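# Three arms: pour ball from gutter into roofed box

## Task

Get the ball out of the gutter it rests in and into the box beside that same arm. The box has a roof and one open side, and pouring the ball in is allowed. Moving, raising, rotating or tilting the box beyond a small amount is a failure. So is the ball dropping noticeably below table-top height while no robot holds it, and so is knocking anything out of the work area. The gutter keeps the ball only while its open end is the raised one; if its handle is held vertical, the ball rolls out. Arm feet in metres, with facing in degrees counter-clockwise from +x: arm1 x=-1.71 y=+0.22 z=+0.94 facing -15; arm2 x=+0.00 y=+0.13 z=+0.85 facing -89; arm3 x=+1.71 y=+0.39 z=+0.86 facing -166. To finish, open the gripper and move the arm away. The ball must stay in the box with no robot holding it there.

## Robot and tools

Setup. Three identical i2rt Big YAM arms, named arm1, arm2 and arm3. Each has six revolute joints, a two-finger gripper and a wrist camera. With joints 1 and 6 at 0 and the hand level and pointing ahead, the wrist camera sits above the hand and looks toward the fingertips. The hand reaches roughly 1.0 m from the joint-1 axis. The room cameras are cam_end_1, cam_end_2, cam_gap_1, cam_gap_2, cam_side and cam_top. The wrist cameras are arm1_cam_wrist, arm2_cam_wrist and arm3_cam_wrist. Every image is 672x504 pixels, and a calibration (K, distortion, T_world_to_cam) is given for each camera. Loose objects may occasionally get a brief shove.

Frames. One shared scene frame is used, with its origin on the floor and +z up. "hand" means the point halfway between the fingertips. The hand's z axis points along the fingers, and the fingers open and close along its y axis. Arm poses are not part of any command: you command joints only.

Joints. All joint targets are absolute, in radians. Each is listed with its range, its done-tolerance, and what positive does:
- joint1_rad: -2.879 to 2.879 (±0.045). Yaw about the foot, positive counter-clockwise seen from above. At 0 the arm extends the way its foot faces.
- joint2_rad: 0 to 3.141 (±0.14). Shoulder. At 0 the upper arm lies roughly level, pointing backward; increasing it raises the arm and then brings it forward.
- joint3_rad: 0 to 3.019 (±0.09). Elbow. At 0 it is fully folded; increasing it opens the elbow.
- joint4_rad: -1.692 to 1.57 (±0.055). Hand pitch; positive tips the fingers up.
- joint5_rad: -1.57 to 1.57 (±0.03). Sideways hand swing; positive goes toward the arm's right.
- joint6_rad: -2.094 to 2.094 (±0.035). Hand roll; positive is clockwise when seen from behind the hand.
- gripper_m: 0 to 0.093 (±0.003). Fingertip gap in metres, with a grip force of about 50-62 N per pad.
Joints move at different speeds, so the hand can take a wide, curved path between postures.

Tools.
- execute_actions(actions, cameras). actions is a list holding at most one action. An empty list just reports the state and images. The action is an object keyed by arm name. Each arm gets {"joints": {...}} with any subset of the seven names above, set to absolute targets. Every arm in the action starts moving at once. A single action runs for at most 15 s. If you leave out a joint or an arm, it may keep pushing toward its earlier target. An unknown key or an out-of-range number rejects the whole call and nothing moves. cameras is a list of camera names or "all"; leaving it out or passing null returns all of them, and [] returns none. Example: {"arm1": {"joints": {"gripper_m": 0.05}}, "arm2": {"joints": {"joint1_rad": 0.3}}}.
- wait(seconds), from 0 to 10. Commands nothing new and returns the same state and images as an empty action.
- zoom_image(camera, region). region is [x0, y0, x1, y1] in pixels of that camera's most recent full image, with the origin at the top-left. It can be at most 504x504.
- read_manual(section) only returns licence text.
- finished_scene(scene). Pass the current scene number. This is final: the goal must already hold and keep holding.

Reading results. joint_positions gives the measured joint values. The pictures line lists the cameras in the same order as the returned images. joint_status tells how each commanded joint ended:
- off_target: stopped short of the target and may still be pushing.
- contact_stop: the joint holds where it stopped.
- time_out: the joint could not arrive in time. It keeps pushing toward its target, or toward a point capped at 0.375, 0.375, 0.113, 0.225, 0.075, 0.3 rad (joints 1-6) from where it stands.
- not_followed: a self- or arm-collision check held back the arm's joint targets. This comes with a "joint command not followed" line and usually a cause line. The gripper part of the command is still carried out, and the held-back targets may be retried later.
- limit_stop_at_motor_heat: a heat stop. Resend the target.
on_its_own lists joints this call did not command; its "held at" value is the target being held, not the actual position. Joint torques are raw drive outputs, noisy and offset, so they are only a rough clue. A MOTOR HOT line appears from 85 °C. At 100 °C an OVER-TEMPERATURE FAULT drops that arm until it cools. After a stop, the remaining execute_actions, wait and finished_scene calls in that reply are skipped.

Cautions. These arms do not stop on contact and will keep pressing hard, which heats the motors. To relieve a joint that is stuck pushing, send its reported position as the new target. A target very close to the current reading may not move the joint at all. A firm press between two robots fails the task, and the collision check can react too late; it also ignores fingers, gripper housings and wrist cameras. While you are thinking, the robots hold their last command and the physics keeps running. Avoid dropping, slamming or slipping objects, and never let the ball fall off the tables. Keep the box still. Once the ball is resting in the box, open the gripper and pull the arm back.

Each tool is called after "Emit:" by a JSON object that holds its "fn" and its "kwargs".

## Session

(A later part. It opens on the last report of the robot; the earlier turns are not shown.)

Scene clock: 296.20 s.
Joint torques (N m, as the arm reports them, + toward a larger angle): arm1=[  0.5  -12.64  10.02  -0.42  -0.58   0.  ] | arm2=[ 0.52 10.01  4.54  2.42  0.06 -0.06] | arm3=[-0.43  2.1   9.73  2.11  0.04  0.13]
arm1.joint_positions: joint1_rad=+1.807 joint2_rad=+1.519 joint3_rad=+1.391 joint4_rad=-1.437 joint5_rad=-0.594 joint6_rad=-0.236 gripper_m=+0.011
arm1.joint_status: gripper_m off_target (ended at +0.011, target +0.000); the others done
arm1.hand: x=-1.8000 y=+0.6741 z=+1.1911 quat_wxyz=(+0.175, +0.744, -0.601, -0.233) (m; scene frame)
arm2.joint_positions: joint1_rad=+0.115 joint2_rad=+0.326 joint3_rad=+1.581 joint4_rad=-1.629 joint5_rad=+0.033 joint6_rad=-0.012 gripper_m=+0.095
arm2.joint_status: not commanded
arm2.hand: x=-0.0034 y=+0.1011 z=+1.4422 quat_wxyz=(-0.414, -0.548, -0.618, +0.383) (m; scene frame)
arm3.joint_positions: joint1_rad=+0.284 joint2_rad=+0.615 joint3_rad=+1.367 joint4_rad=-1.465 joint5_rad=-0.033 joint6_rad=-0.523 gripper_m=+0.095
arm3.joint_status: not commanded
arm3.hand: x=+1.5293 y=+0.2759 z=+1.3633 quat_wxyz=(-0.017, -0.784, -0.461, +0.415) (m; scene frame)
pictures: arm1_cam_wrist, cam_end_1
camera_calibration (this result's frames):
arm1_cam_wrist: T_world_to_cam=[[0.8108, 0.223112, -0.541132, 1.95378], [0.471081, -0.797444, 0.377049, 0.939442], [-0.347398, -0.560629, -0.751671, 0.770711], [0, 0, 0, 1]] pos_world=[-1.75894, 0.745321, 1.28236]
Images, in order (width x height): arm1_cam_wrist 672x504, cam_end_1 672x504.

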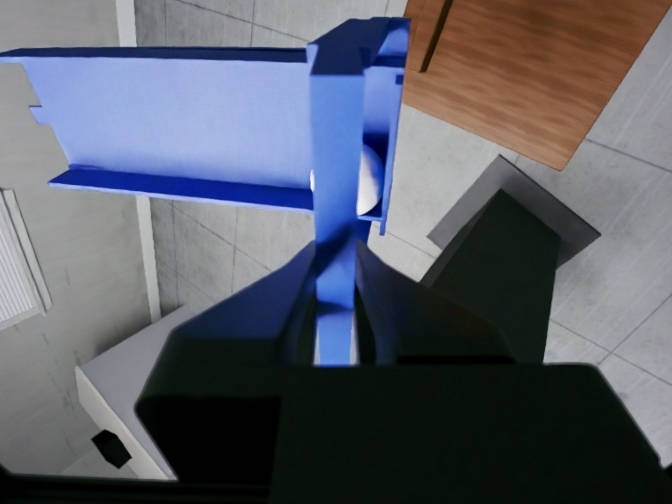

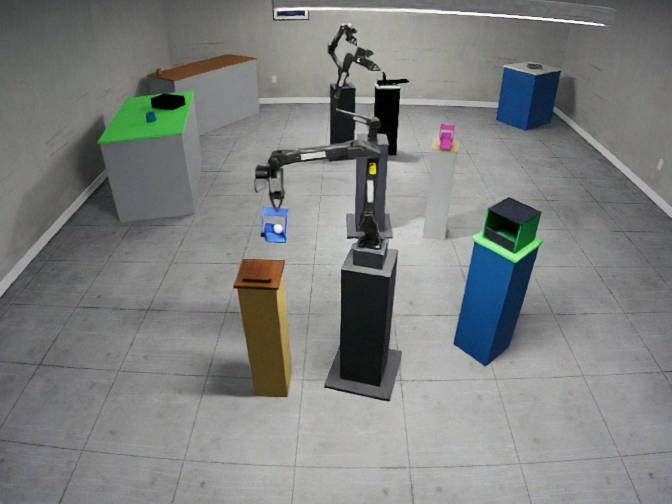

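Emit:
{"fn": "execute_actions", "kwargs": {"actions": [{"arm1": {"joints": {"joint1_rad": -1.6, "joint2_rad": 1.52, "joint3_rad": 1.40, "joint4_rad": -1.45, "joint5_rad": -0.6, "joint6_rad": 0.55, "gripper_m": 0.0}}}], "cameras": ["arm1_cam_wrist", "cam_end_1", "cam_top"]}}

Scene clock: 310.97 s.
Joint torques (N m, as the arm reports them, + toward a larger angle): arm1=[  1.2  -12.69   9.97  -0.43  -0.59   0.04] | arm2=[ 0.71 10.13  4.41  2.47  0.08 -0.02] | arm3=[-0.79  1.74  9.83  2.11  0.04  0.1 ]
arm1.joint_positions: joint1_rad=-1.606 joint2_rad=+1.522 joint3_rad=+1.391 joint4_rad=-1.437 joint5_rad=-0.591 joint6_rad=+0.546 gripper_m=+0.011
arm1.joint_status: gripper_m off_target (ended at +0.011, target +0.000); the others done
arm1.hand: x=-1.7562 y=-0.2365 z=+1.1884 quat_wxyz=(-0.180, -0.894, -0.340, -0.231) (m; scene frame)
arm2.joint_positions: joint1_rad=+0.115 joint2_rad=+0.326 joint3_rad=+1.581 joint4_rad=-1.629 joint5_rad=+0.033 joint6_rad=-0.012 gripper_m=+0.095
arm2.joint_status: not commanded
arm2.hand: x=-0.0034 y=+0.1011 z=+1.4422 quat_wxyz=(-0.414, -0.548, -0.618, +0.383) (m; scene frame)
arm3.joint_positions: joint1_rad=+0.284 joint2_rad=+0.615 joint3_rad=+1.367 joint4_rad=-1.465 joint5_rad=-0.033 joint6_rad=-0.523 gripper_m=+0.095
arm3.joint_status: not commanded
arm3.hand: x=+1.5293 y=+0.2759 z=+1.3633 quat_wxyz=(-0.017, -0.784, -0.461, +0.415) (m; scene frame)
pictures: arm1_cam_wrist, cam_end_1, cam_top
camera_calibration (this result's frames):
arm1_cam_wrist: T_world_to_cam=[[-0.528217, 0.698909, -0.482196, -0.189089], [0.213918, 0.659102, 0.720988, -0.32222], [0.821721, 0.277687, -0.497658, 2.22307], [0, 0, 0, 1]] pos_world=[-1.85769, -0.272785, 1.24747]
Images, in order (width x height): arm1_cam_wrist 672x504, cam_end_1 672x504, cam_top 672x504.

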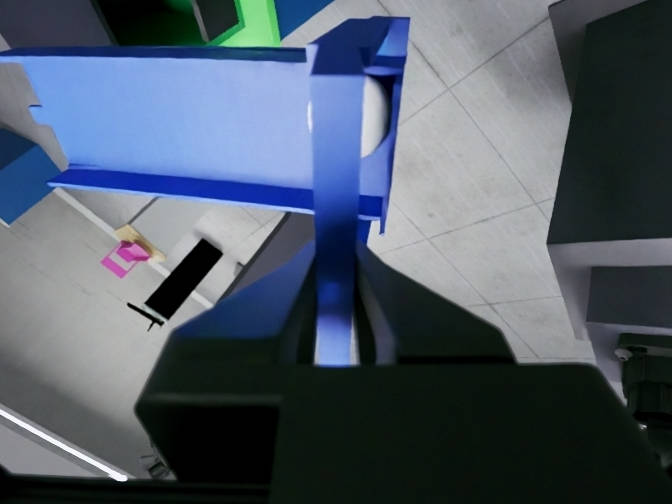

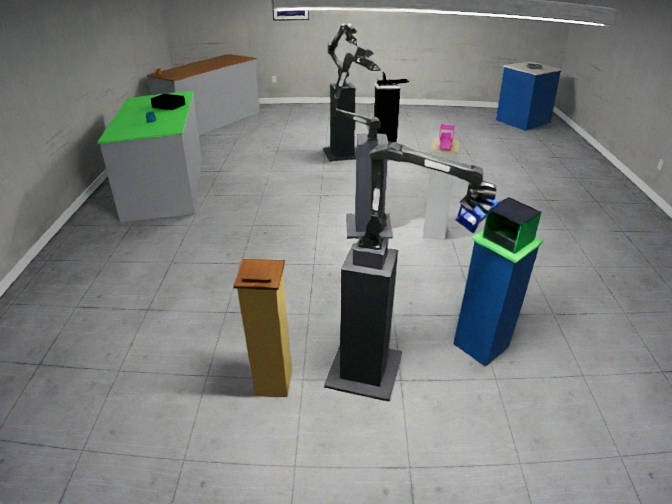

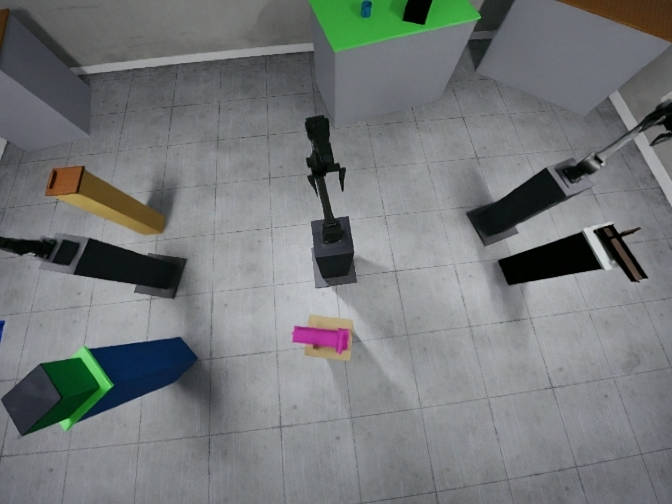

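Emit:
{"fn": "execute_actions", "kwargs": {"actions": [{"arm1": {"joints": {"joint1_rad": -1.6075, "joint2_rad": 1.52, "joint3_rad": 1.40, "joint4_rad": -1.0, "joint5_rad": -0.45, "joint6_rad": 0.5, "gripper_m": 0.0}}}], "cameras": []}}

Emit:
{"fn": "execute_actions", "kwargs": {"actions": [{"arm1": {"joints": {"joint1_rad": -1.6075, "joint2_rad": 1.6362, "joint3_rad": 0.9553, "joint4_rad": -0.6758, "joint5_rad": -0.3163, "joint6_rad": 0.5, "gripper_m": 0.0}}}], "cameras": ["arm1_cam_wrist", "cam_end_1"]}}

Emit:
{"fn": "zoom_image", "kwargs": {"camera": "cam_end_1", "region": [400, 150, 580, 290]}}

Scene clock: 342.83 s.
Joint torques (N m, as the arm reports them, + toward a larger angle): arm1=[  0.25 -13.77  10.64   2.13  -0.31  -0.08] | arm2=[ 0.36 10.34  4.58  2.5   0.1  -0.06] | arm3=[-0.24  2.16  9.77  2.08  0.02  0.11]
arm1.joint_positions: joint1_rad=-1.606 joint2_rad=+1.522 joint3_rad=+1.391 joint4_rad=-1.027 joint5_rad=-0.446 joint6_rad=+0.509 gripper_m=+0.011
arm1.joint_status: gripper_m off_target (ended at +0.011, target +0.000); the others done
arm1.hand: x=-1.8037 y=-0.3176 z=+1.1949 quat_wxyz=(-0.291, -0.869, -0.398, -0.045) (m; scene frame)
arm2.joint_positions: joint1_rad=+0.115 joint2_rad=+0.326 joint3_rad=+1.581 joint4_rad=-1.629 joint5_rad=+0.033 joint6_rad=-0.012 gripper_m=+0.095
arm2.joint_status: not commanded
arm2.hand: x=-0.0034 y=+0.1011 z=+1.4422 quat_wxyz=(-0.414, -0.548, -0.618, +0.383) (m; scene frame)
arm3.joint_positions: joint1_rad=+0.284 joint2_rad=+0.615 joint3_rad=+1.367 joint4_rad=-1.465 joint5_rad=-0.033 joint6_rad=-0.523 gripper_m=+0.095
arm3.joint_status: not commanded
arm3.hand: x=+1.5293 y=+0.2759 z=+1.3633 quat_wxyz=(-0.017, -0.784, -0.461, +0.415) (m; scene frame)
pictures: none
No camera images: the call's "cameras" was empty. Leave "cameras" out to get every camera's image.

Scene clock: 344.07 s.
Joint torques (N m, as the arm reports them, + toward a larger angle): arm1=[  0.53 -14.31   7.62   1.41  -0.26  -0.04] | arm2=[ 0.88 10.09  4.42  2.41  0.09 -0.05] | arm3=[-0.41  2.09  9.85  2.06  0.03  0.12]
arm1.joint_positions: joint1_rad=-1.606 joint2_rad=+1.657 joint3_rad=+0.952 joint4_rad=-0.697 joint5_rad=-0.312 joint6_rad=+0.506 gripper_m=+0.011
arm1.joint_status: gripper_m off_target (ended at +0.011, target +0.000); the others done
arm1.hand: x=-1.7975 y=-0.2261 z=+0.9629 quat_wxyz=(-0.162, -0.908, -0.380, -0.070) (m; scene frame)
arm2.joint_positions: joint1_rad=+0.115 joint2_rad=+0.326 joint3_rad=+1.581 joint4_rad=-1.629 joint5_rad=+0.033 joint6_rad=-0.012 gripper_m=+0.095
arm2.joint_status: not commanded
arm2.hand: x=-0.0034 y=+0.1011 z=+1.4422 quat_wxyz=(-0.414, -0.548, -0.618, +0.383) (m; scene frame)
arm3.joint_positions: joint1_rad=+0.284 joint2_rad=+0.615 joint3_rad=+1.367 joint4_rad=-1.465 joint5_rad=-0.033 joint6_rad=-0.523 gripper_m=+0.095
arm3.joint_status: not commanded
arm3.hand: x=+1.5293 y=+0.2759 z=+1.3633 quat_wxyz=(-0.017, -0.784, -0.461, +0.415) (m; scene frame)
pictures: arm1_cam_wrist, cam_end_1
camera_calibration (this result's frames):
arm1_cam_wrist: T_world_to_cam=[[-0.672051, 0.652943, -0.349303, -0.723847], [0.413503, 0.722218, 0.554452, 0.375666], [0.614298, 0.228182, -0.755361, 2.00595], [0, 0, 0, 1]] pos_world=[-1.87405, -0.256403, 1.05408]
Images, in order (width x height): arm1_cam_wrist 672x504, cam_end_1 672x504.

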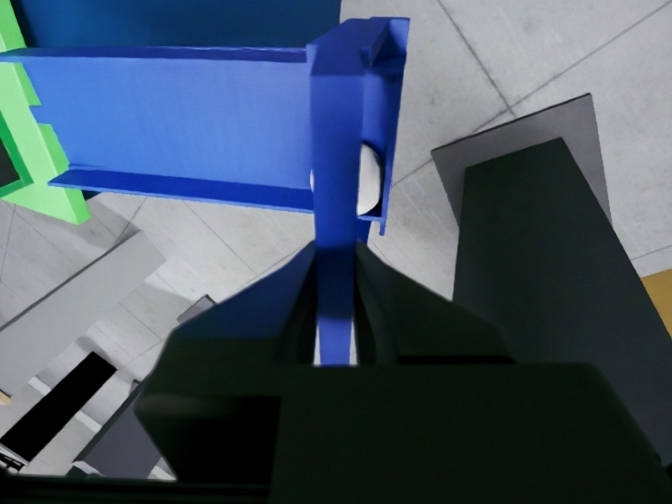

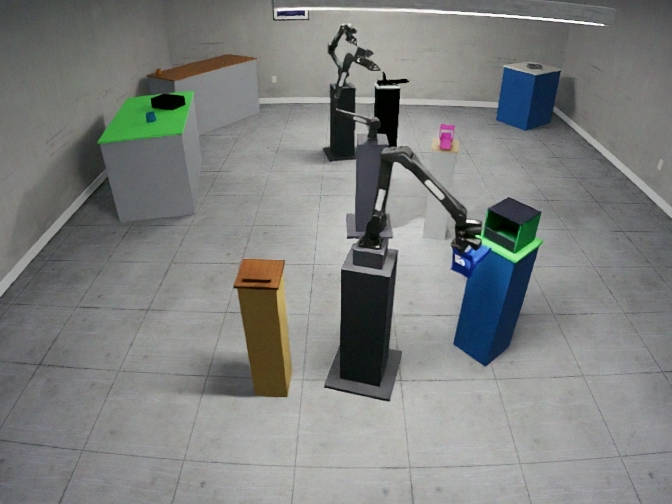

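Region (400, 150, 580, 290) of cam_end_1's 672x504 image, scaled by 2.800, with more detail than that image has.

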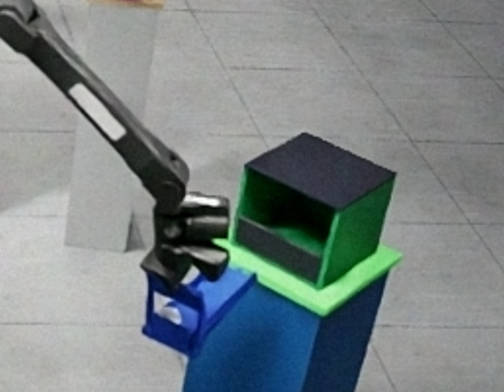

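Emit:
{"fn": "execute_actions", "kwargs": {"actions": [], "cameras": ["cam_side", "cam_end_1"]}}

Emit:
{"fn": "zoom_image", "kwargs": {"camera": "cam_side", "region": [40, 200, 200, 320]}}

Emit:
{"fn": "zoom_image", "kwargs": {"camera": "cam_end_1", "region": [440, 190, 550, 285]}}

Scene clock: 371.30 s.
Joint torques (N m, as the arm reports them, + toward a larger angle): arm1=[  0.53 -14.3    7.62   1.4   -0.25  -0.04] | arm2=[ 1.01 10.37  4.41  2.53  0.08 -0.04] | arm3=[-0.51  1.83  9.8   2.09  0.06  0.09]
arm1.joint_positions: joint1_rad=-1.606 joint2_rad=+1.657 joint3_rad=+0.952 joint4_rad=-0.697 joint5_rad=-0.312 joint6_rad=+0.506 gripper_m=+0.011
arm1.joint_status: gripper_m off_target (ended at +0.011, target +0.000); the others done
arm1.hand: x=-1.7975 y=-0.2261 z=+0.9629 quat_wxyz=(-0.162, -0.908, -0.380, -0.070) (m; scene frame)
arm2.joint_positions: joint1_rad=+0.115 joint2_rad=+0.326 joint3_rad=+1.581 joint4_rad=-1.629 joint5_rad=+0.033 joint6_rad=-0.012 gripper_m=+0.095
arm2.joint_status: not commanded
arm2.hand: x=-0.0034 y=+0.1011 z=+1.4422 quat_wxyz=(-0.414, -0.548, -0.618, +0.383) (m; scene frame)
arm3.joint_positions: joint1_rad=+0.284 joint2_rad=+0.615 joint3_rad=+1.367 joint4_rad=-1.465 joint5_rad=-0.033 joint6_rad=-0.523 gripper_m=+0.095
arm3.joint_status: not commanded
arm3.hand: x=+1.5293 y=+0.2759 z=+1.3633 quat_wxyz=(-0.017, -0.784, -0.461, +0.415) (m; scene frame)
pictures: cam_end_1, cam_side
Images, in order (width x height): cam_end_1 672x504, cam_side 672x504.

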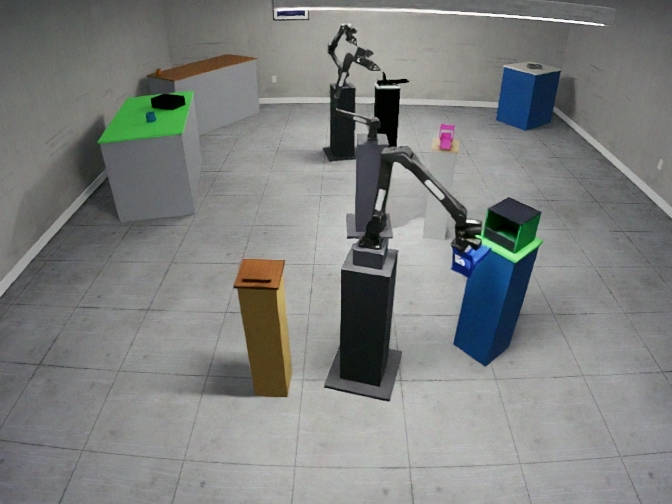

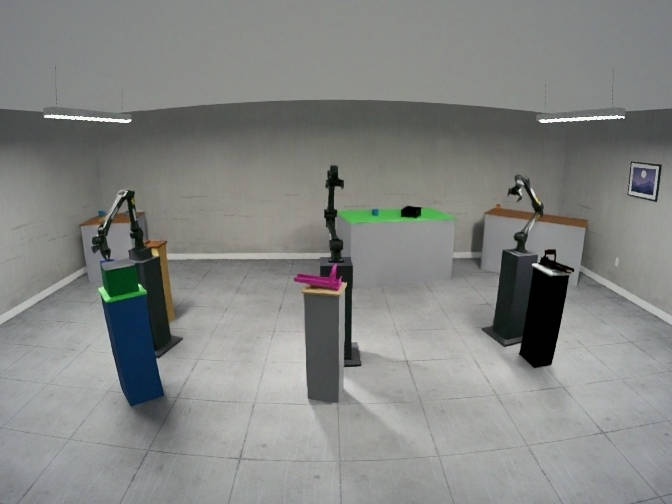

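Region (40, 200, 200, 320) of cam_side's 672x504 image, scaled by 3.150, with more detail than that image has; it fills the top 378 rows of this view, and the rest is white.

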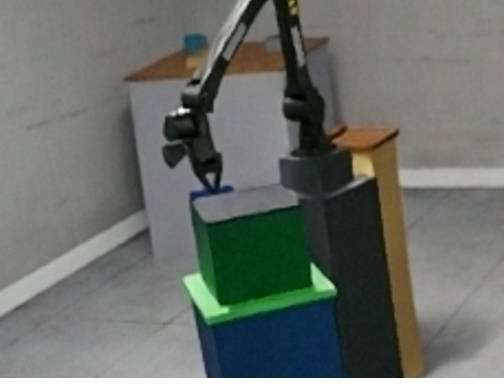

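Region (440, 190, 550, 285) of cam_end_1's 672x504 image, scaled by 4.582, with more detail than that image has; it fills the top 435 rows of this view, and the rest is white.

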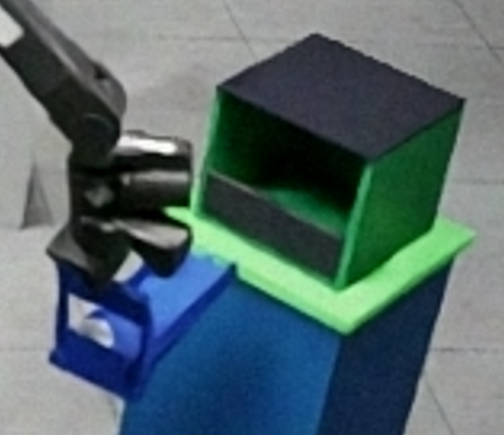

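Emit:
{"fn": "execute_actions", "kwargs": {"actions": [{"arm1": {"joints": {"joint1_rad": -1.637, "joint2_rad": 1.5845, "joint3_rad": 1.1005, "joint4_rad": -0.8727, "joint5_rad": -0.3163, "joint6_rad": 0.5, "gripper_m": 0.0}}}], "cameras": ["arm1_cam_wrist", "cam_end_1"]}}

Emit:
{"fn": "zoom_image", "kwargs": {"camera": "cam_end_1", "region": [440, 190, 550, 285]}}

Scene clock: 396.40 s.
Joint torques (N m, as the arm reports them, + toward a larger angle): arm1=[  0.08 -13.68  11.9   -0.14  -0.27  -0.05] | arm2=[ 0.63 10.15  4.58  2.48  0.09 -0.05] | arm3=[-0.54  2.08  9.72  2.04  0.03  0.13]
arm1.joint_positions: joint1_rad=-1.630 joint2_rad=+1.594 joint3_rad=+1.056 joint4_rad=-0.859 joint5_rad=-0.312 joint6_rad=+0.506 gripper_m=+0.011
arm1.joint_status: gripper_m off_target (ended at +0.011, target +0.000); the others done
arm1.hand: x=-1.8131 y=-0.2380 z=+1.0207 quat_wxyz=(-0.165, -0.912, -0.370, -0.066) (m; scene frame)
arm2.joint_positions: joint1_rad=+0.115 joint2_rad=+0.326 joint3_rad=+1.581 joint4_rad=-1.629 joint5_rad=+0.033 joint6_rad=-0.012 gripper_m=+0.095
arm2.joint_status: not commanded
arm2.hand: x=-0.0034 y=+0.1011 z=+1.4422 quat_wxyz=(-0.414, -0.548, -0.618, +0.383) (m; scene frame)
arm3.joint_positions: joint1_rad=+0.284 joint2_rad=+0.615 joint3_rad=+1.367 joint4_rad=-1.465 joint5_rad=-0.033 joint6_rad=-0.523 gripper_m=+0.095
arm3.joint_status: not commanded
arm3.hand: x=+1.5293 y=+0.2759 z=+1.3633 quat_wxyz=(-0.017, -0.784, -0.461, +0.415) (m; scene frame)
pictures: arm1_cam_wrist, cam_end_1
camera_calibration (this result's frames):
arm1_cam_wrist: T_world_to_cam=[[-0.656801, 0.667037, -0.351673, -0.672932], [0.431764, 0.715023, 0.549839, 0.394799], [0.618217, 0.209295, -0.75763, 2.06678], [0, 0, 0, 1]] pos_world=[-1.89016, -0.265986, 1.11212]
Images, in order (width x height): arm1_cam_wrist 672x504, cam_end_1 672x504.

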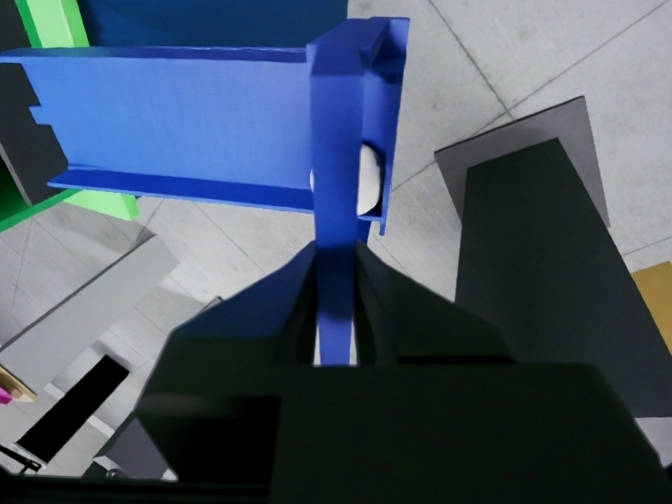

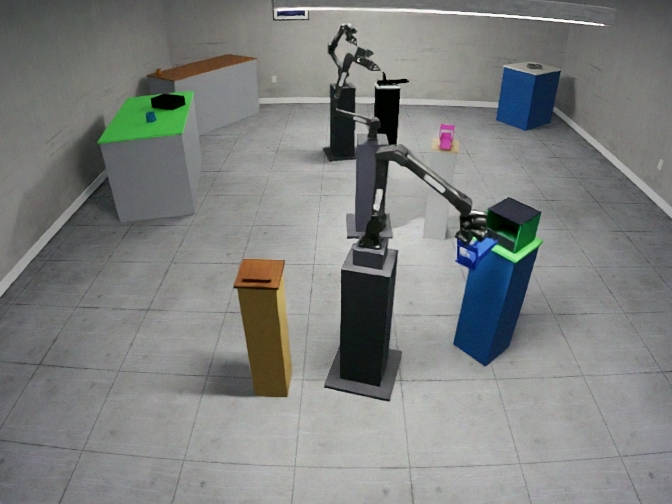

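Region (440, 190, 550, 285) of cam_end_1's 672x504 image, scaled by 4.582, with more detail than that image has; it fills the top 435 rows of this view, and the rest is white.

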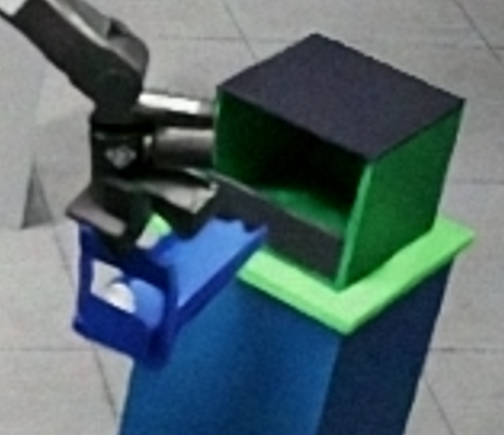

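Emit:
{"fn": "execute_actions", "kwargs": {"actions": [{"arm1": {"joints": {"joint1_rad": -1.66, "joint2_rad": 1.595, "joint3_rad": 1.17, "joint4_rad": -0.895, "joint5_rad": -0.3163, "joint6_rad": 0.5, "gripper_m": 0.0}}}], "cameras": ["arm1_cam_wrist", "cam_end_1"]}}

Emit:
{"fn": "zoom_image", "kwargs": {"camera": "cam_end_1", "region": [440, 190, 550, 285]}}

Scene clock: 411.87 s.
Joint torques (N m, as the arm reports them, + toward a larger angle): arm1=[  0.1  -13.22  12.85  -0.02  -0.26  -0.03] | arm2=[ 0.29 10.42  4.51  2.52  0.07 -0.06] | arm3=[0.08 2.13 9.82 2.01 0.07 0.12]
arm1.joint_positions: joint1_rad=-1.653 joint2_rad=+1.594 joint3_rad=+1.117 joint4_rad=-0.884 joint5_rad=-0.312 joint6_rad=+0.506 gripper_m=+0.011
arm1.joint_status: gripper_m off_target (ended at +0.011, target +0.000); the others done
arm1.hand: x=-1.8303 y=-0.2542 z=+1.0426 quat_wxyz=(-0.179, -0.914, -0.361, -0.052) (m; scene frame)
arm2.joint_positions: joint1_rad=+0.115 joint2_rad=+0.326 joint3_rad=+1.581 joint4_rad=-1.629 joint5_rad=+0.033 joint6_rad=-0.012 gripper_m=+0.095
arm2.joint_status: not commanded
arm2.hand: x=-0.0034 y=+0.1011 z=+1.4422 quat_wxyz=(-0.414, -0.548, -0.618, +0.383) (m; scene frame)
arm3.joint_positions: joint1_rad=+0.284 joint2_rad=+0.615 joint3_rad=+1.367 joint4_rad=-1.465 joint5_rad=-0.033 joint6_rad=-0.523 gripper_m=+0.095
arm3.joint_status: not commanded
arm3.hand: x=+1.5293 y=+0.2759 z=+1.3633 quat_wxyz=(-0.017, -0.784, -0.461, +0.415) (m; scene frame)
pictures: arm1_cam_wrist, cam_end_1
camera_calibration (this result's frames):
arm1_cam_wrist: T_world_to_cam=[[-0.645657, 0.669851, -0.366642, -0.629001], [0.454566, 0.72294, 0.520314, 0.476298], [0.613594, 0.169282, -0.771263, 2.093], [0, 0, 0, 1]] pos_world=[-1.90688, -0.277304, 1.13581]
Images, in order (width x height): arm1_cam_wrist 672x504, cam_end_1 672x504.

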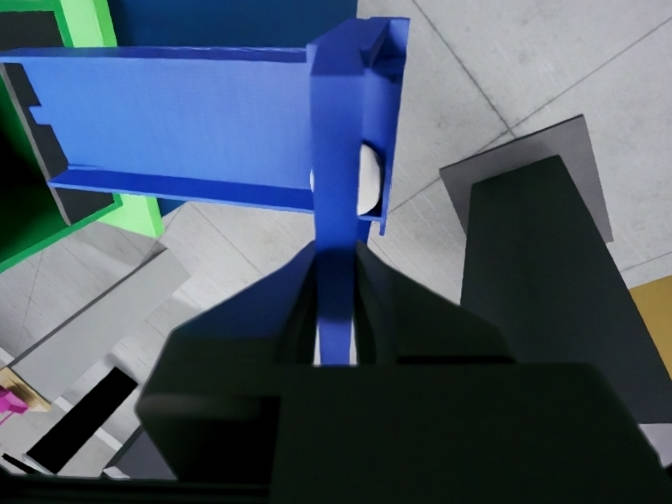

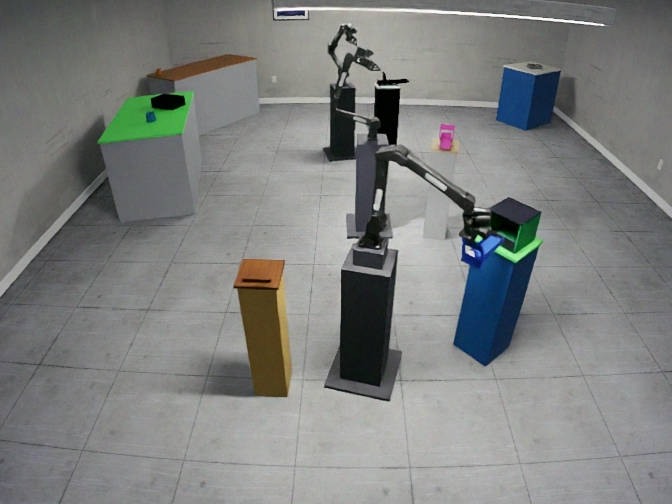

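Region (440, 190, 550, 285) of cam_end_1's 672x504 image, scaled by 4.582, with more detail than that image has; it fills the top 435 rows of this view, and the rest is white.

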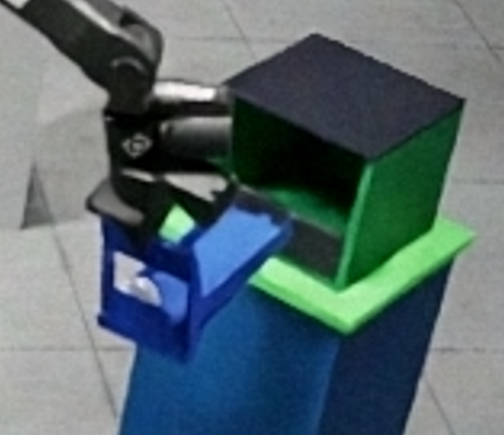

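Emit:
{"fn": "execute_actions", "kwargs": {"actions": [{"arm1": {"joints": {"joint1_rad": -1.4984, "joint2_rad": 1.70, "joint3_rad": 1.32, "joint4_rad": -0.91, "joint5_rad": -0.3052, "joint6_rad": 0.66, "gripper_m": 0.0}}}], "cameras": ["arm1_cam_wrist", "cam_end_1"]}}

Emit:
{"fn": "zoom_image", "kwargs": {"camera": "cam_end_1", "region": [440, 190, 550, 285]}}

Scene clock: 422.83 s.
Joint torques (N m, as the arm reports them, + toward a larger angle): arm1=[  0.11 -15.    13.44   0.16  -0.17   0.1 ] | arm2=[ 0.36 10.09  4.49  2.51  0.1  -0.01] | arm3=[-0.42  2.24  9.81  2.11  0.05  0.14]
arm1.joint_positions: joint1_rad=-1.491 joint2_rad=+1.704 joint3_rad=+1.261 joint4_rad=-0.901 joint5_rad=-0.303 joint6_rad=+0.651 gripper_m=+0.011
arm1.joint_status: gripper_m off_target (ended at +0.011, target +0.000); the others done
arm1.hand: x=-1.7623 y=-0.3161 z=+1.0440 quat_wxyz=(-0.174, -0.910, -0.370, -0.071) (m; scene frame)
arm2.joint_positions: joint1_rad=+0.115 joint2_rad=+0.326 joint3_rad=+1.581 joint4_rad=-1.629 joint5_rad=+0.033 joint6_rad=-0.012 gripper_m=+0.095
arm2.joint_status: not commanded
arm2.hand: x=-0.0034 y=+0.1011 z=+1.4422 quat_wxyz=(-0.414, -0.548, -0.618, +0.383) (m; scene frame)
arm3.joint_positions: joint1_rad=+0.284 joint2_rad=+0.615 joint3_rad=+1.367 joint4_rad=-1.465 joint5_rad=-0.033 joint6_rad=-0.523 gripper_m=+0.095
arm3.joint_status: not commanded
arm3.hand: x=+1.5293 y=+0.2759 z=+1.3633 quat_wxyz=(-0.017, -0.784, -0.461, +0.415) (m; scene frame)
pictures: arm1_cam_wrist, cam_end_1
camera_calibration (this result's frames):
arm1_cam_wrist: T_world_to_cam=[[-0.652649, 0.660792, -0.370679, -0.554102], [0.421424, 0.723181, 0.547185, 0.402991], [0.629643, 0.200907, -0.750457, 2.07946], [0, 0, 0, 1]] pos_world=[-1.84078, -0.343066, 1.13464]
Images, in order (width x height): arm1_cam_wrist 672x504, cam_end_1 672x504.

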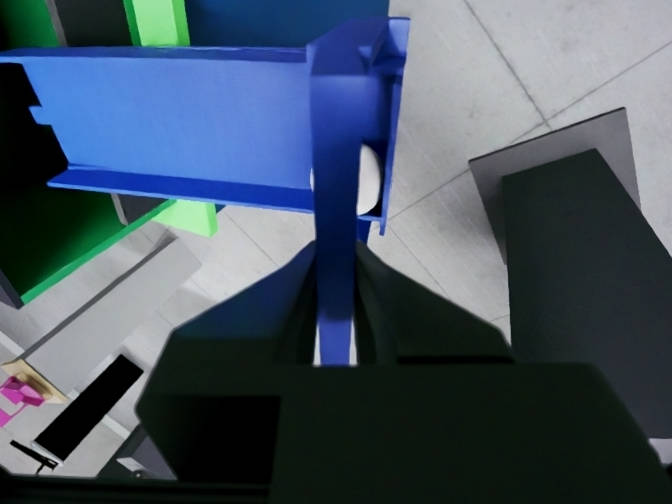

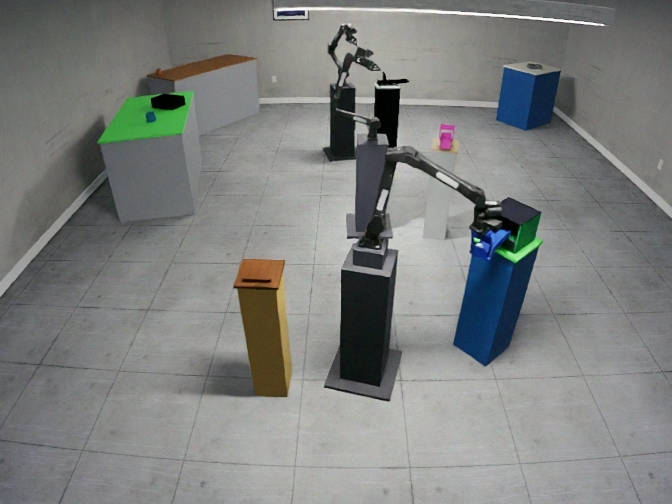

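Region (440, 190, 550, 285) of cam_end_1's 672x504 image, scaled by 4.582, with more detail than that image has; it fills the top 435 rows of this view, and the rest is white.

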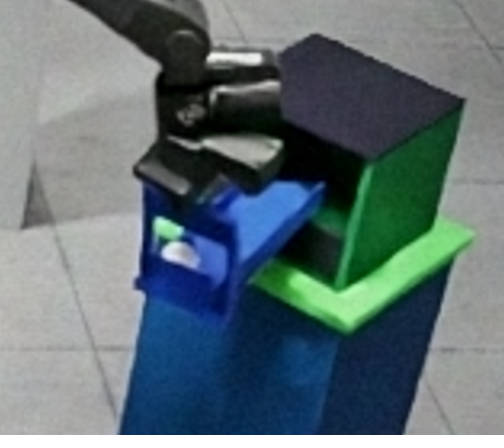

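Emit:
{"fn": "execute_actions", "kwargs": {"actions": [{"arm1": {"joints": {"joint1_rad": -1.316, "joint2_rad": 1.88, "joint3_rad": 1.79, "joint4_rad": -1.44, "joint5_rad": 0.0, "joint6_rad": 0.796, "gripper_m": 0.0}}}], "cameras": ["arm1_cam_wrist", "cam_end_1"]}}

Emit:
{"fn": "zoom_image", "kwargs": {"camera": "cam_end_1", "region": [440, 170, 560, 285]}}

Scene clock: 436.47 s.
Joint torques (N m, as the arm reports them, + toward a larger angle): arm1=[  0.93 -19.17  14.24  -0.53   0.03   0.1 ] | arm2=[ 0.69 10.75  4.53  2.52  0.07 -0.02] | arm3=[-0.55  1.89  9.84  2.04  0.04  0.1 ]
arm1.joint_positions: joint1_rad=-1.319 joint2_rad=+1.895 joint3_rad=+1.725 joint4_rad=-1.427 joint5_rad=+0.003 joint6_rad=+0.792 gripper_m=+0.011
arm1.joint_status: gripper_m off_target (ended at +0.011, target +0.000); the others done
arm1.hand: x=-1.7220 y=-0.3549 z=+1.1004 quat_wxyz=(+0.013, -0.927, -0.375, -0.005) (m; scene frame)
arm2.joint_positions: joint1_rad=+0.115 joint2_rad=+0.326 joint3_rad=+1.581 joint4_rad=-1.629 joint5_rad=+0.033 joint6_rad=-0.012 gripper_m=+0.095
arm2.joint_status: not commanded
arm2.hand: x=-0.0034 y=+0.1011 z=+1.4422 quat_wxyz=(-0.414, -0.548, -0.618, +0.383) (m; scene frame)
arm3.joint_positions: joint1_rad=+0.284 joint2_rad=+0.615 joint3_rad=+1.367 joint4_rad=-1.465 joint5_rad=-0.033 joint6_rad=-0.523 gripper_m=+0.095
arm3.joint_status: not commanded
arm3.hand: x=+1.5293 y=+0.2759 z=+1.3633 quat_wxyz=(-0.017, -0.784, -0.461, +0.415) (m; scene frame)
pictures: arm1_cam_wrist, cam_end_1
camera_calibration (this result's frames):
arm1_cam_wrist: T_world_to_cam=[[-0.700191, 0.713756, 0.0168677, -0.970818], [0.57492, 0.54967, 0.606078, 0.521158], [0.42332, 0.434068, -0.795227, 1.88093], [0, 0, 0, 1]] pos_world=[-1.77562, -0.409989, 1.19628]
Images, in order (width x height): arm1_cam_wrist 672x504, cam_end_1 672x504.

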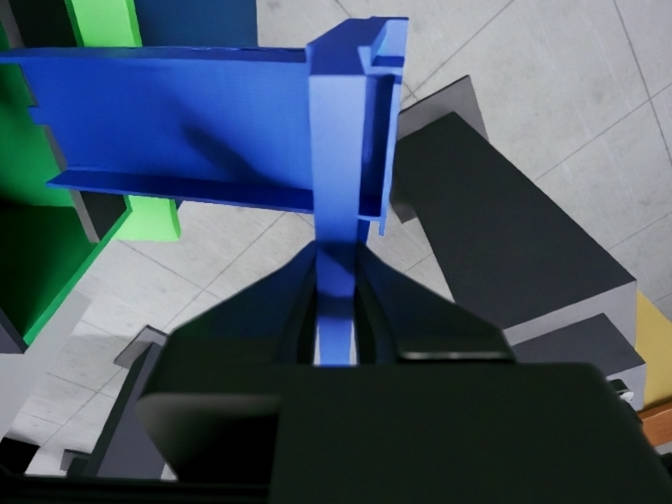

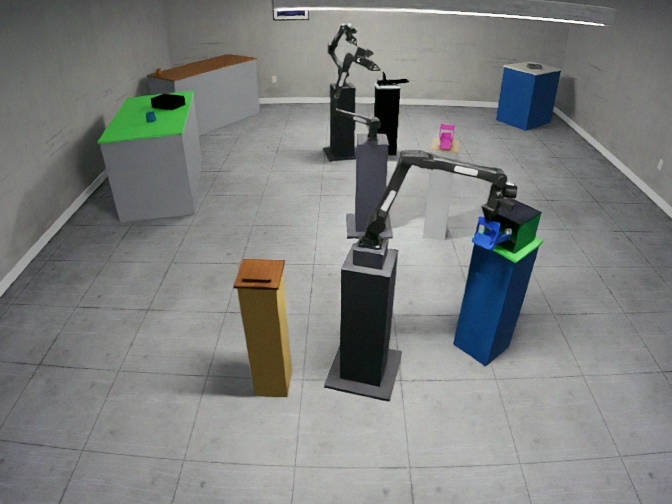

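Region (440, 170, 560, 285) of cam_end_1's 672x504 image, scaled by 4.200, with more detail than that image has; it fills the top 483 rows of this view, and the rest is white.

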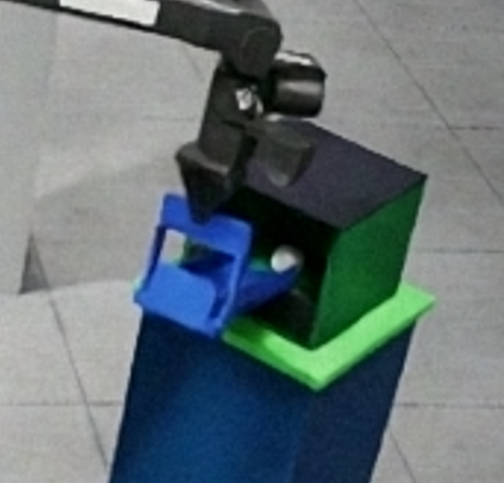

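Emit:
{"fn": "execute_actions", "kwargs": {"actions": [{"arm1": {"joints": {"joint1_rad": -1.476, "joint2_rad": 1.67, "joint3_rad": 1.45, "joint4_rad": -1.336, "joint5_rad": 0.0, "joint6_rad": 0.636, "gripper_m": 0.0}}}], "cameras": ["cam_end_1"]}}

Emit:
{"fn": "zoom_image", "kwargs": {"camera": "cam_end_1", "region": [440, 170, 560, 285]}}

Scene clock: 447.80 s.
Joint torques (N m, as the arm reports them, + toward a larger angle): arm1=[  1.09 -14.67   8.55   0.77   0.04  -0.03] | arm2=[ 0.86  9.88  4.46  2.48  0.06 -0.03] | arm3=[-0.29  1.93  9.74  2.09  0.04  0.1 ]
arm1.joint_positions: joint1_rad=-1.480 joint2_rad=+1.664 joint3_rad=+1.456 joint4_rad=-1.350 joint5_rad=+0.003 joint6_rad=+0.645 gripper_m=+0.011
arm1.joint_status: gripper_m off_target (ended at +0.011, target +0.000); the others done
arm1.hand: x=-1.8016 y=-0.2721 z=+1.1193 quat_wxyz=(-0.004, -0.930, -0.369, +0.003) (m; scene frame)
arm2.joint_positions: joint1_rad=+0.115 joint2_rad=+0.326 joint3_rad=+1.581 joint4_rad=-1.629 joint5_rad=+0.033 joint6_rad=-0.012 gripper_m=+0.095
arm2.joint_status: not commanded
arm2.hand: x=-0.0034 y=+0.1011 z=+1.4422 quat_wxyz=(-0.414, -0.548, -0.618, +0.383) (m; scene frame)
arm3.joint_positions: joint1_rad=+0.284 joint2_rad=+0.615 joint3_rad=+1.367 joint4_rad=-1.465 joint5_rad=-0.033 joint6_rad=-0.523 gripper_m=+0.095
arm3.joint_status: not commanded
arm3.hand: x=+1.5293 y=+0.2759 z=+1.3633 quat_wxyz=(-0.017, -0.784, -0.461, +0.415) (m; scene frame)
pictures: cam_end_1
Images, in order (width x height): cam_end_1 672x504.

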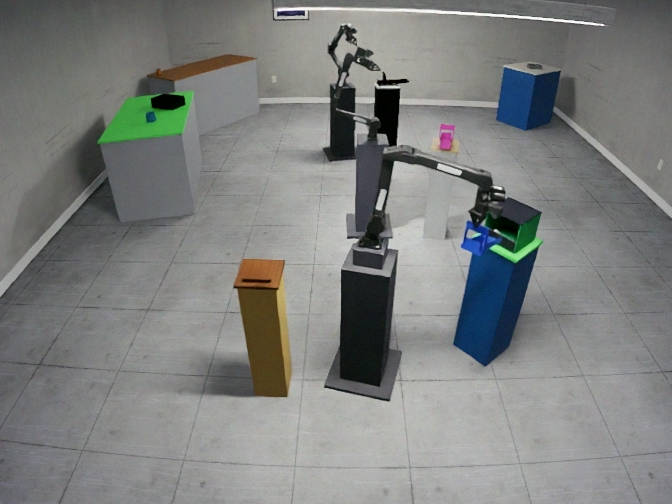

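Region (440, 170, 560, 285) of cam_end_1's 672x504 image, scaled by 4.200, with more detail than that image has; it fills the top 483 rows of this view, and the rest is white.

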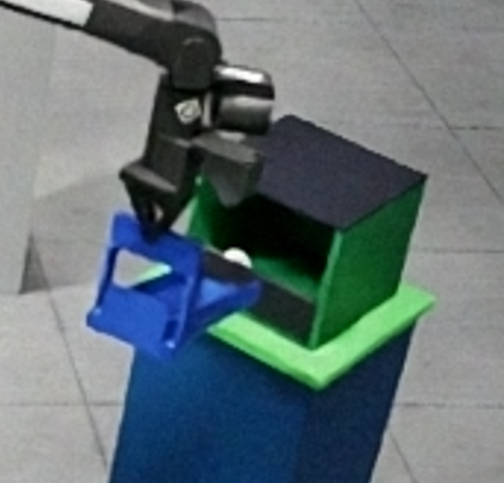

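Emit:
{"fn": "execute_actions", "kwargs": {"actions": [{"arm1": {"joints": {"joint1_rad": -1.55, "joint2_rad": 1.45, "joint3_rad": 1.45, "joint4_rad": -1.55, "joint5_rad": -0.3, "joint6_rad": 0.3, "gripper_m": 0.0}}}], "cameras": []}}

Emit:
{"fn": "execute_actions", "kwargs": {"actions": [{"arm1": {"joints": {"joint1_rad": 1.807, "joint2_rad": 1.70, "joint3_rad": 1.50, "joint4_rad": -1.38, "joint5_rad": -0.3, "joint6_rad": -0.236, "gripper_m": 0.0}}}], "cameras": ["cam_end_1"]}}

Scene clock: 456.50 s.
Joint torques (N m, as the arm reports them, + toward a larger angle): arm1=[  1.06 -11.62   9.33  -0.34  -0.3   -0.04] | arm2=[ 0.22 10.26  4.45  2.48  0.09 -0.04] | arm3=[-0.49  2.09  9.86  2.04  0.02  0.1 ]
arm1.joint_positions: joint1_rad=-1.555 joint2_rad=+1.443 joint3_rad=+1.451 joint4_rad=-1.537 joint5_rad=-0.295 joint6_rad=+0.311 gripper_m=+0.011
arm1.joint_status: gripper_m off_target (ended at +0.011, target +0.000); the others done
arm1.hand: x=-1.7732 y=-0.2098 z=+1.2226 quat_wxyz=(-0.116, -0.863, -0.483, -0.095) (m; scene frame)
arm2.joint_positions: joint1_rad=+0.115 joint2_rad=+0.326 joint3_rad=+1.581 joint4_rad=-1.629 joint5_rad=+0.033 joint6_rad=-0.012 gripper_m=+0.095
arm2.joint_status: not commanded
arm2.hand: x=-0.0034 y=+0.1011 z=+1.4422 quat_wxyz=(-0.414, -0.548, -0.618, +0.383) (m; scene frame)
arm3.joint_positions: joint1_rad=+0.284 joint2_rad=+0.615 joint3_rad=+1.367 joint4_rad=-1.465 joint5_rad=-0.033 joint6_rad=-0.523 gripper_m=+0.095
arm3.joint_status: not commanded
arm3.hand: x=+1.5293 y=+0.2759 z=+1.3633 quat_wxyz=(-0.017, -0.784, -0.461, +0.415) (m; scene frame)
pictures: none
No camera images: the call's "cameras" was empty. Leave "cameras" out to get every camera's image.

Scene clock: 459.23 s.
Joint torques (N m, as the arm reports them, + toward a larger angle): arm1=[ -0.09 -16.76  12.1    0.1   -0.21  -0.05] | arm2=[ 0.75 10.36  4.5   2.52  0.05 -0.02] | arm3=[-0.3   2.21  9.84  2.05  0.02  0.13]
arm1.joint_positions: joint1_rad=+1.816 joint2_rad=+1.719 joint3_rad=+1.460 joint4_rad=-1.382 joint5_rad=-0.298 joint6_rad=-0.228 gripper_m=+0.011
arm1.joint_status: gripper_m off_target (ended at +0.011, target +0.000); the others done
arm1.hand: x=-1.7571 y=+0.7200 z=+1.1038 quat_wxyz=(+0.117, +0.766, -0.625, -0.095) (m; scene frame)
arm2.joint_positions: joint1_rad=+0.115 joint2_rad=+0.326 joint3_rad=+1.581 joint4_rad=-1.629 joint5_rad=+0.033 joint6_rad=-0.012 gripper_m=+0.095
arm2.joint_status: not commanded
arm2.hand: x=-0.0034 y=+0.1011 z=+1.4422 quat_wxyz=(-0.414, -0.548, -0.618, +0.383) (m; scene frame)
arm3.joint_positions: joint1_rad=+0.284 joint2_rad=+0.615 joint3_rad=+1.367 joint4_rad=-1.465 joint5_rad=-0.033 joint6_rad=-0.523 gripper_m=+0.095
arm3.joint_status: not commanded
arm3.hand: x=+1.5293 y=+0.2759 z=+1.3633 quat_wxyz=(-0.017, -0.784, -0.461, +0.415) (m; scene frame)
pictures: cam_end_1
Images, in order (width x height): cam_end_1 672x504.

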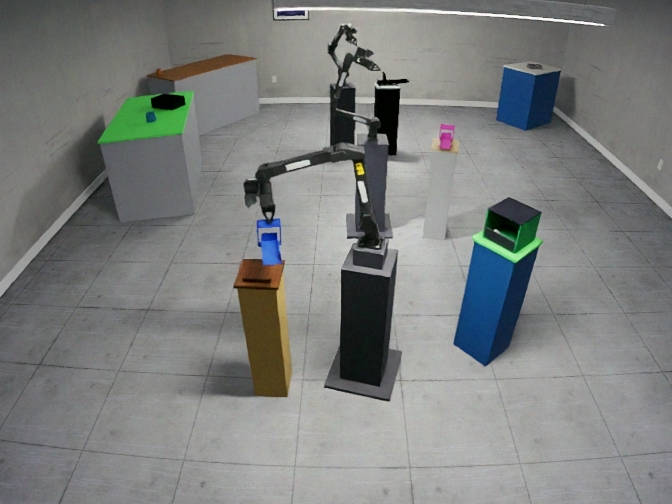

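Emit:
{"fn": "execute_actions", "kwargs": {"actions": [{"arm1": {"joints": {"joint1_rad": 1.83, "joint2_rad": 1.925, "joint3_rad": 1.48, "joint4_rad": -1.17, "joint5_rad": -0.3, "joint6_rad": -0.236, "gripper_m": 0.0}}}], "cameras": ["cam_end_1"]}}

Emit:
{"fn": "zoom_image", "kwargs": {"camera": "cam_end_1", "region": [200, 170, 340, 300]}}

Scene clock: 466.10 s.
Joint torques (N m, as the arm reports them, + toward a larger angle): arm1=[  1.61 -18.35   9.4    0.48  -0.19  -0.04] | arm2=[ 0.65 10.34  4.37  2.53  0.07 -0.03] | arm3=[-0.85  2.52  9.78  2.    0.04  0.09]
arm1.joint_positions: joint1_rad=+1.819 joint2_rad=+1.935 joint3_rad=+1.463 joint4_rad=-1.181 joint5_rad=-0.298 joint6_rad=-0.229 gripper_m=+0.011
arm1.joint_status: gripper_m off_target (ended at +0.011, target +0.000); the others done
arm1.hand: x=-1.7581 y=+0.7637 z=+0.9937 quat_wxyz=(+0.122, +0.766, -0.624, -0.091) (m; scene frame)
arm2.joint_positions: joint1_rad=+0.115 joint2_rad=+0.326 joint3_rad=+1.581 joint4_rad=-1.629 joint5_rad=+0.033 joint6_rad=-0.012 gripper_m=+0.095
arm2.joint_status: not commanded
arm2.hand: x=-0.0034 y=+0.1011 z=+1.4422 quat_wxyz=(-0.414, -0.548, -0.618, +0.383) (m; scene frame)
arm3.joint_positions: joint1_rad=+0.284 joint2_rad=+0.615 joint3_rad=+1.367 joint4_rad=-1.465 joint5_rad=-0.033 joint6_rad=-0.523 gripper_m=+0.095
arm3.joint_status: not commanded
arm3.hand: x=+1.5293 y=+0.2759 z=+1.3633 quat_wxyz=(-0.017, -0.784, -0.461, +0.415) (m; scene frame)
pictures: cam_end_1
Images, in order (width x height): cam_end_1 672x504.

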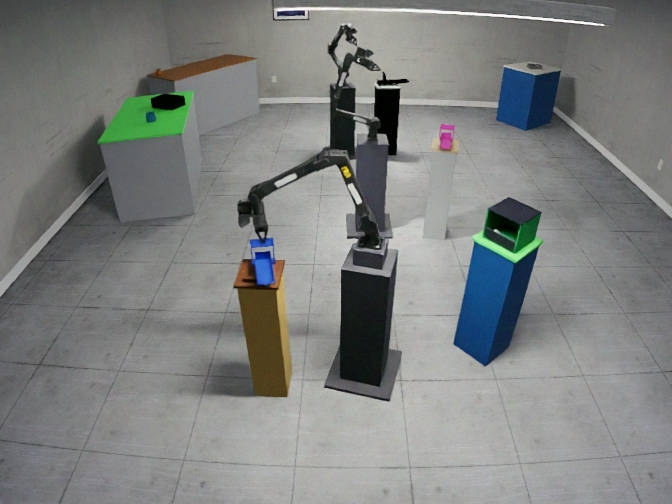

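Region (200, 170, 340, 300) of cam_end_1's 672x504 image, scaled by 3.600, with more detail than that image has; it fills the top 468 rows of this view, and the rest is white.

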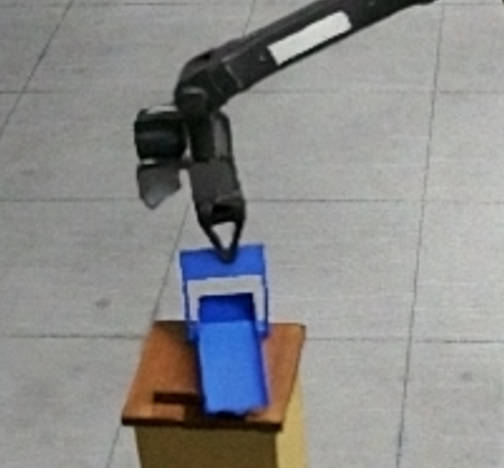

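The gutter is back on its pedestal, so I'll release it and move clear.

Emit:
{"fn": "execute_actions", "kwargs": {"actions": [{"arm1": {"joints": {"gripper_m": 0.08}}}], "cameras": []}}

Emit:
{"fn": "execute_actions", "kwargs": {"actions": [{"arm1": {"joints": {"joint1_rad": 1.80, "joint2_rad": 1.60, "joint3_rad": 1.50, "joint4_rad": -1.40, "joint5_rad": -0.3, "joint6_rad": -0.236, "gripper_m": 0.08}}}], "cameras": ["cam_end_1"]}}

Emit:
{"fn": "zoom_image", "kwargs": {"camera": "cam_end_1", "region": [200, 150, 580, 300]}}

Scene clock: 471.00 s.
Joint torques (N m, as the arm reports them, + toward a larger angle): arm1=[  1.36 -18.02   9.46   0.5   -0.12  -0.04] | arm2=[ 0.9  10.54  4.54  2.5   0.07 -0.04] | arm3=[-0.32  1.8   9.77  2.08  0.04  0.11]
arm1.joint_positions: joint1_rad=+1.820 joint2_rad=+1.934 joint3_rad=+1.463 joint4_rad=-1.181 joint5_rad=-0.301 joint6_rad=-0.229 gripper_m=+0.080
arm1.joint_status: all done
arm1.hand: x=-1.7587 y=+0.7638 z=+0.9943 quat_wxyz=(+0.122, +0.766, -0.624, -0.092) (m; scene frame)
arm2.joint_positions: joint1_rad=+0.115 joint2_rad=+0.326 joint3_rad=+1.581 joint4_rad=-1.629 joint5_rad=+0.033 joint6_rad=-0.012 gripper_m=+0.095
arm2.joint_status: not commanded
arm2.hand: x=-0.0034 y=+0.1011 z=+1.4422 quat_wxyz=(-0.414, -0.548, -0.618, +0.383) (m; scene frame)
arm3.joint_positions: joint1_rad=+0.284 joint2_rad=+0.615 joint3_rad=+1.367 joint4_rad=-1.465 joint5_rad=-0.033 joint6_rad=-0.523 gripper_m=+0.095
arm3.joint_status: not commanded
arm3.hand: x=+1.5293 y=+0.2759 z=+1.3633 quat_wxyz=(-0.017, -0.784, -0.461, +0.415) (m; scene frame)
pictures: none
No camera images: the call's "cameras" was empty. Leave "cameras" out to get every camera's image.

Scene clock: 472.33 s.
Joint torques (N m, as the arm reports them, + toward a larger angle): arm1=[ -0.18 -12.72  11.54  -0.36  -0.11  -0.04] | arm2=[ 0.61 10.19  4.42  2.53  0.05 -0.01] | arm3=[-0.43  2.28  9.75  2.13  0.07  0.13]
arm1.joint_positions: joint1_rad=+1.809 joint2_rad=+1.584 joint3_rad=+1.473 joint4_rad=-1.385 joint5_rad=-0.301 joint6_rad=-0.229 gripper_m=+0.080
arm1.joint_status: all done
arm1.hand: x=-1.7544 y=+0.7151 z=+1.1729 quat_wxyz=(+0.061, +0.770, -0.619, -0.140) (m; scene frame)
arm2.joint_positions: joint1_rad=+0.115 joint2_rad=+0.326 joint3_rad=+1.581 joint4_rad=-1.629 joint5_rad=+0.033 joint6_rad=-0.012 gripper_m=+0.095
arm2.joint_status: not commanded
arm2.hand: x=-0.0034 y=+0.1011 z=+1.4422 quat_wxyz=(-0.414, -0.548, -0.618, +0.383) (m; scene frame)
arm3.joint_positions: joint1_rad=+0.284 joint2_rad=+0.615 joint3_rad=+1.367 joint4_rad=-1.465 joint5_rad=-0.033 joint6_rad=-0.523 gripper_m=+0.095
arm3.joint_status: not commanded
arm3.hand: x=+1.5293 y=+0.2759 z=+1.3633 quat_wxyz=(-0.017, -0.784, -0.461, +0.415) (m; scene frame)
pictures: cam_end_1
Images, in order (width x height): cam_end_1 672x504.

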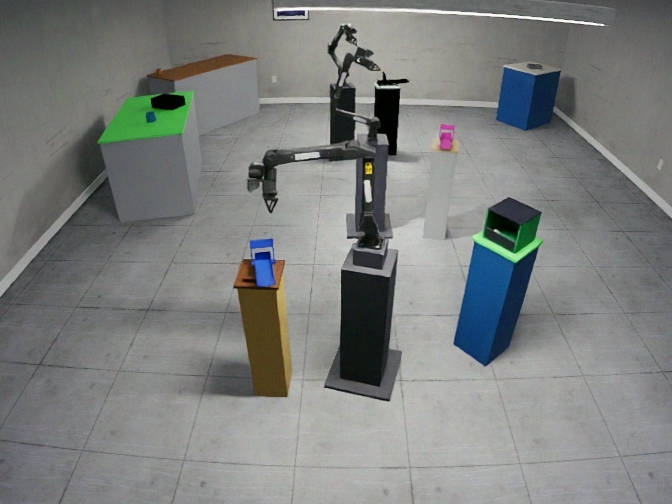

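Region (200, 150, 580, 300) of cam_end_1's 672x504 image, scaled by 1.326, with more detail than that image has; it fills the top 199 rows of this view, and the rest is white.

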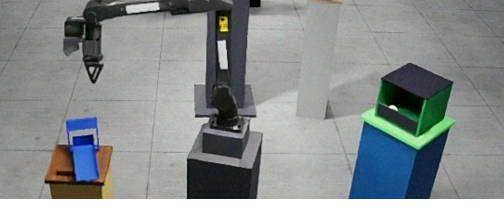

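The ball is in the box, the gutter is back on its pedestal and the arm is clear, so I'm ending scene 1.

Emit:
{"fn": "finished_scene", "kwargs": {"scene": 1}}

The scene is finished: the task was done.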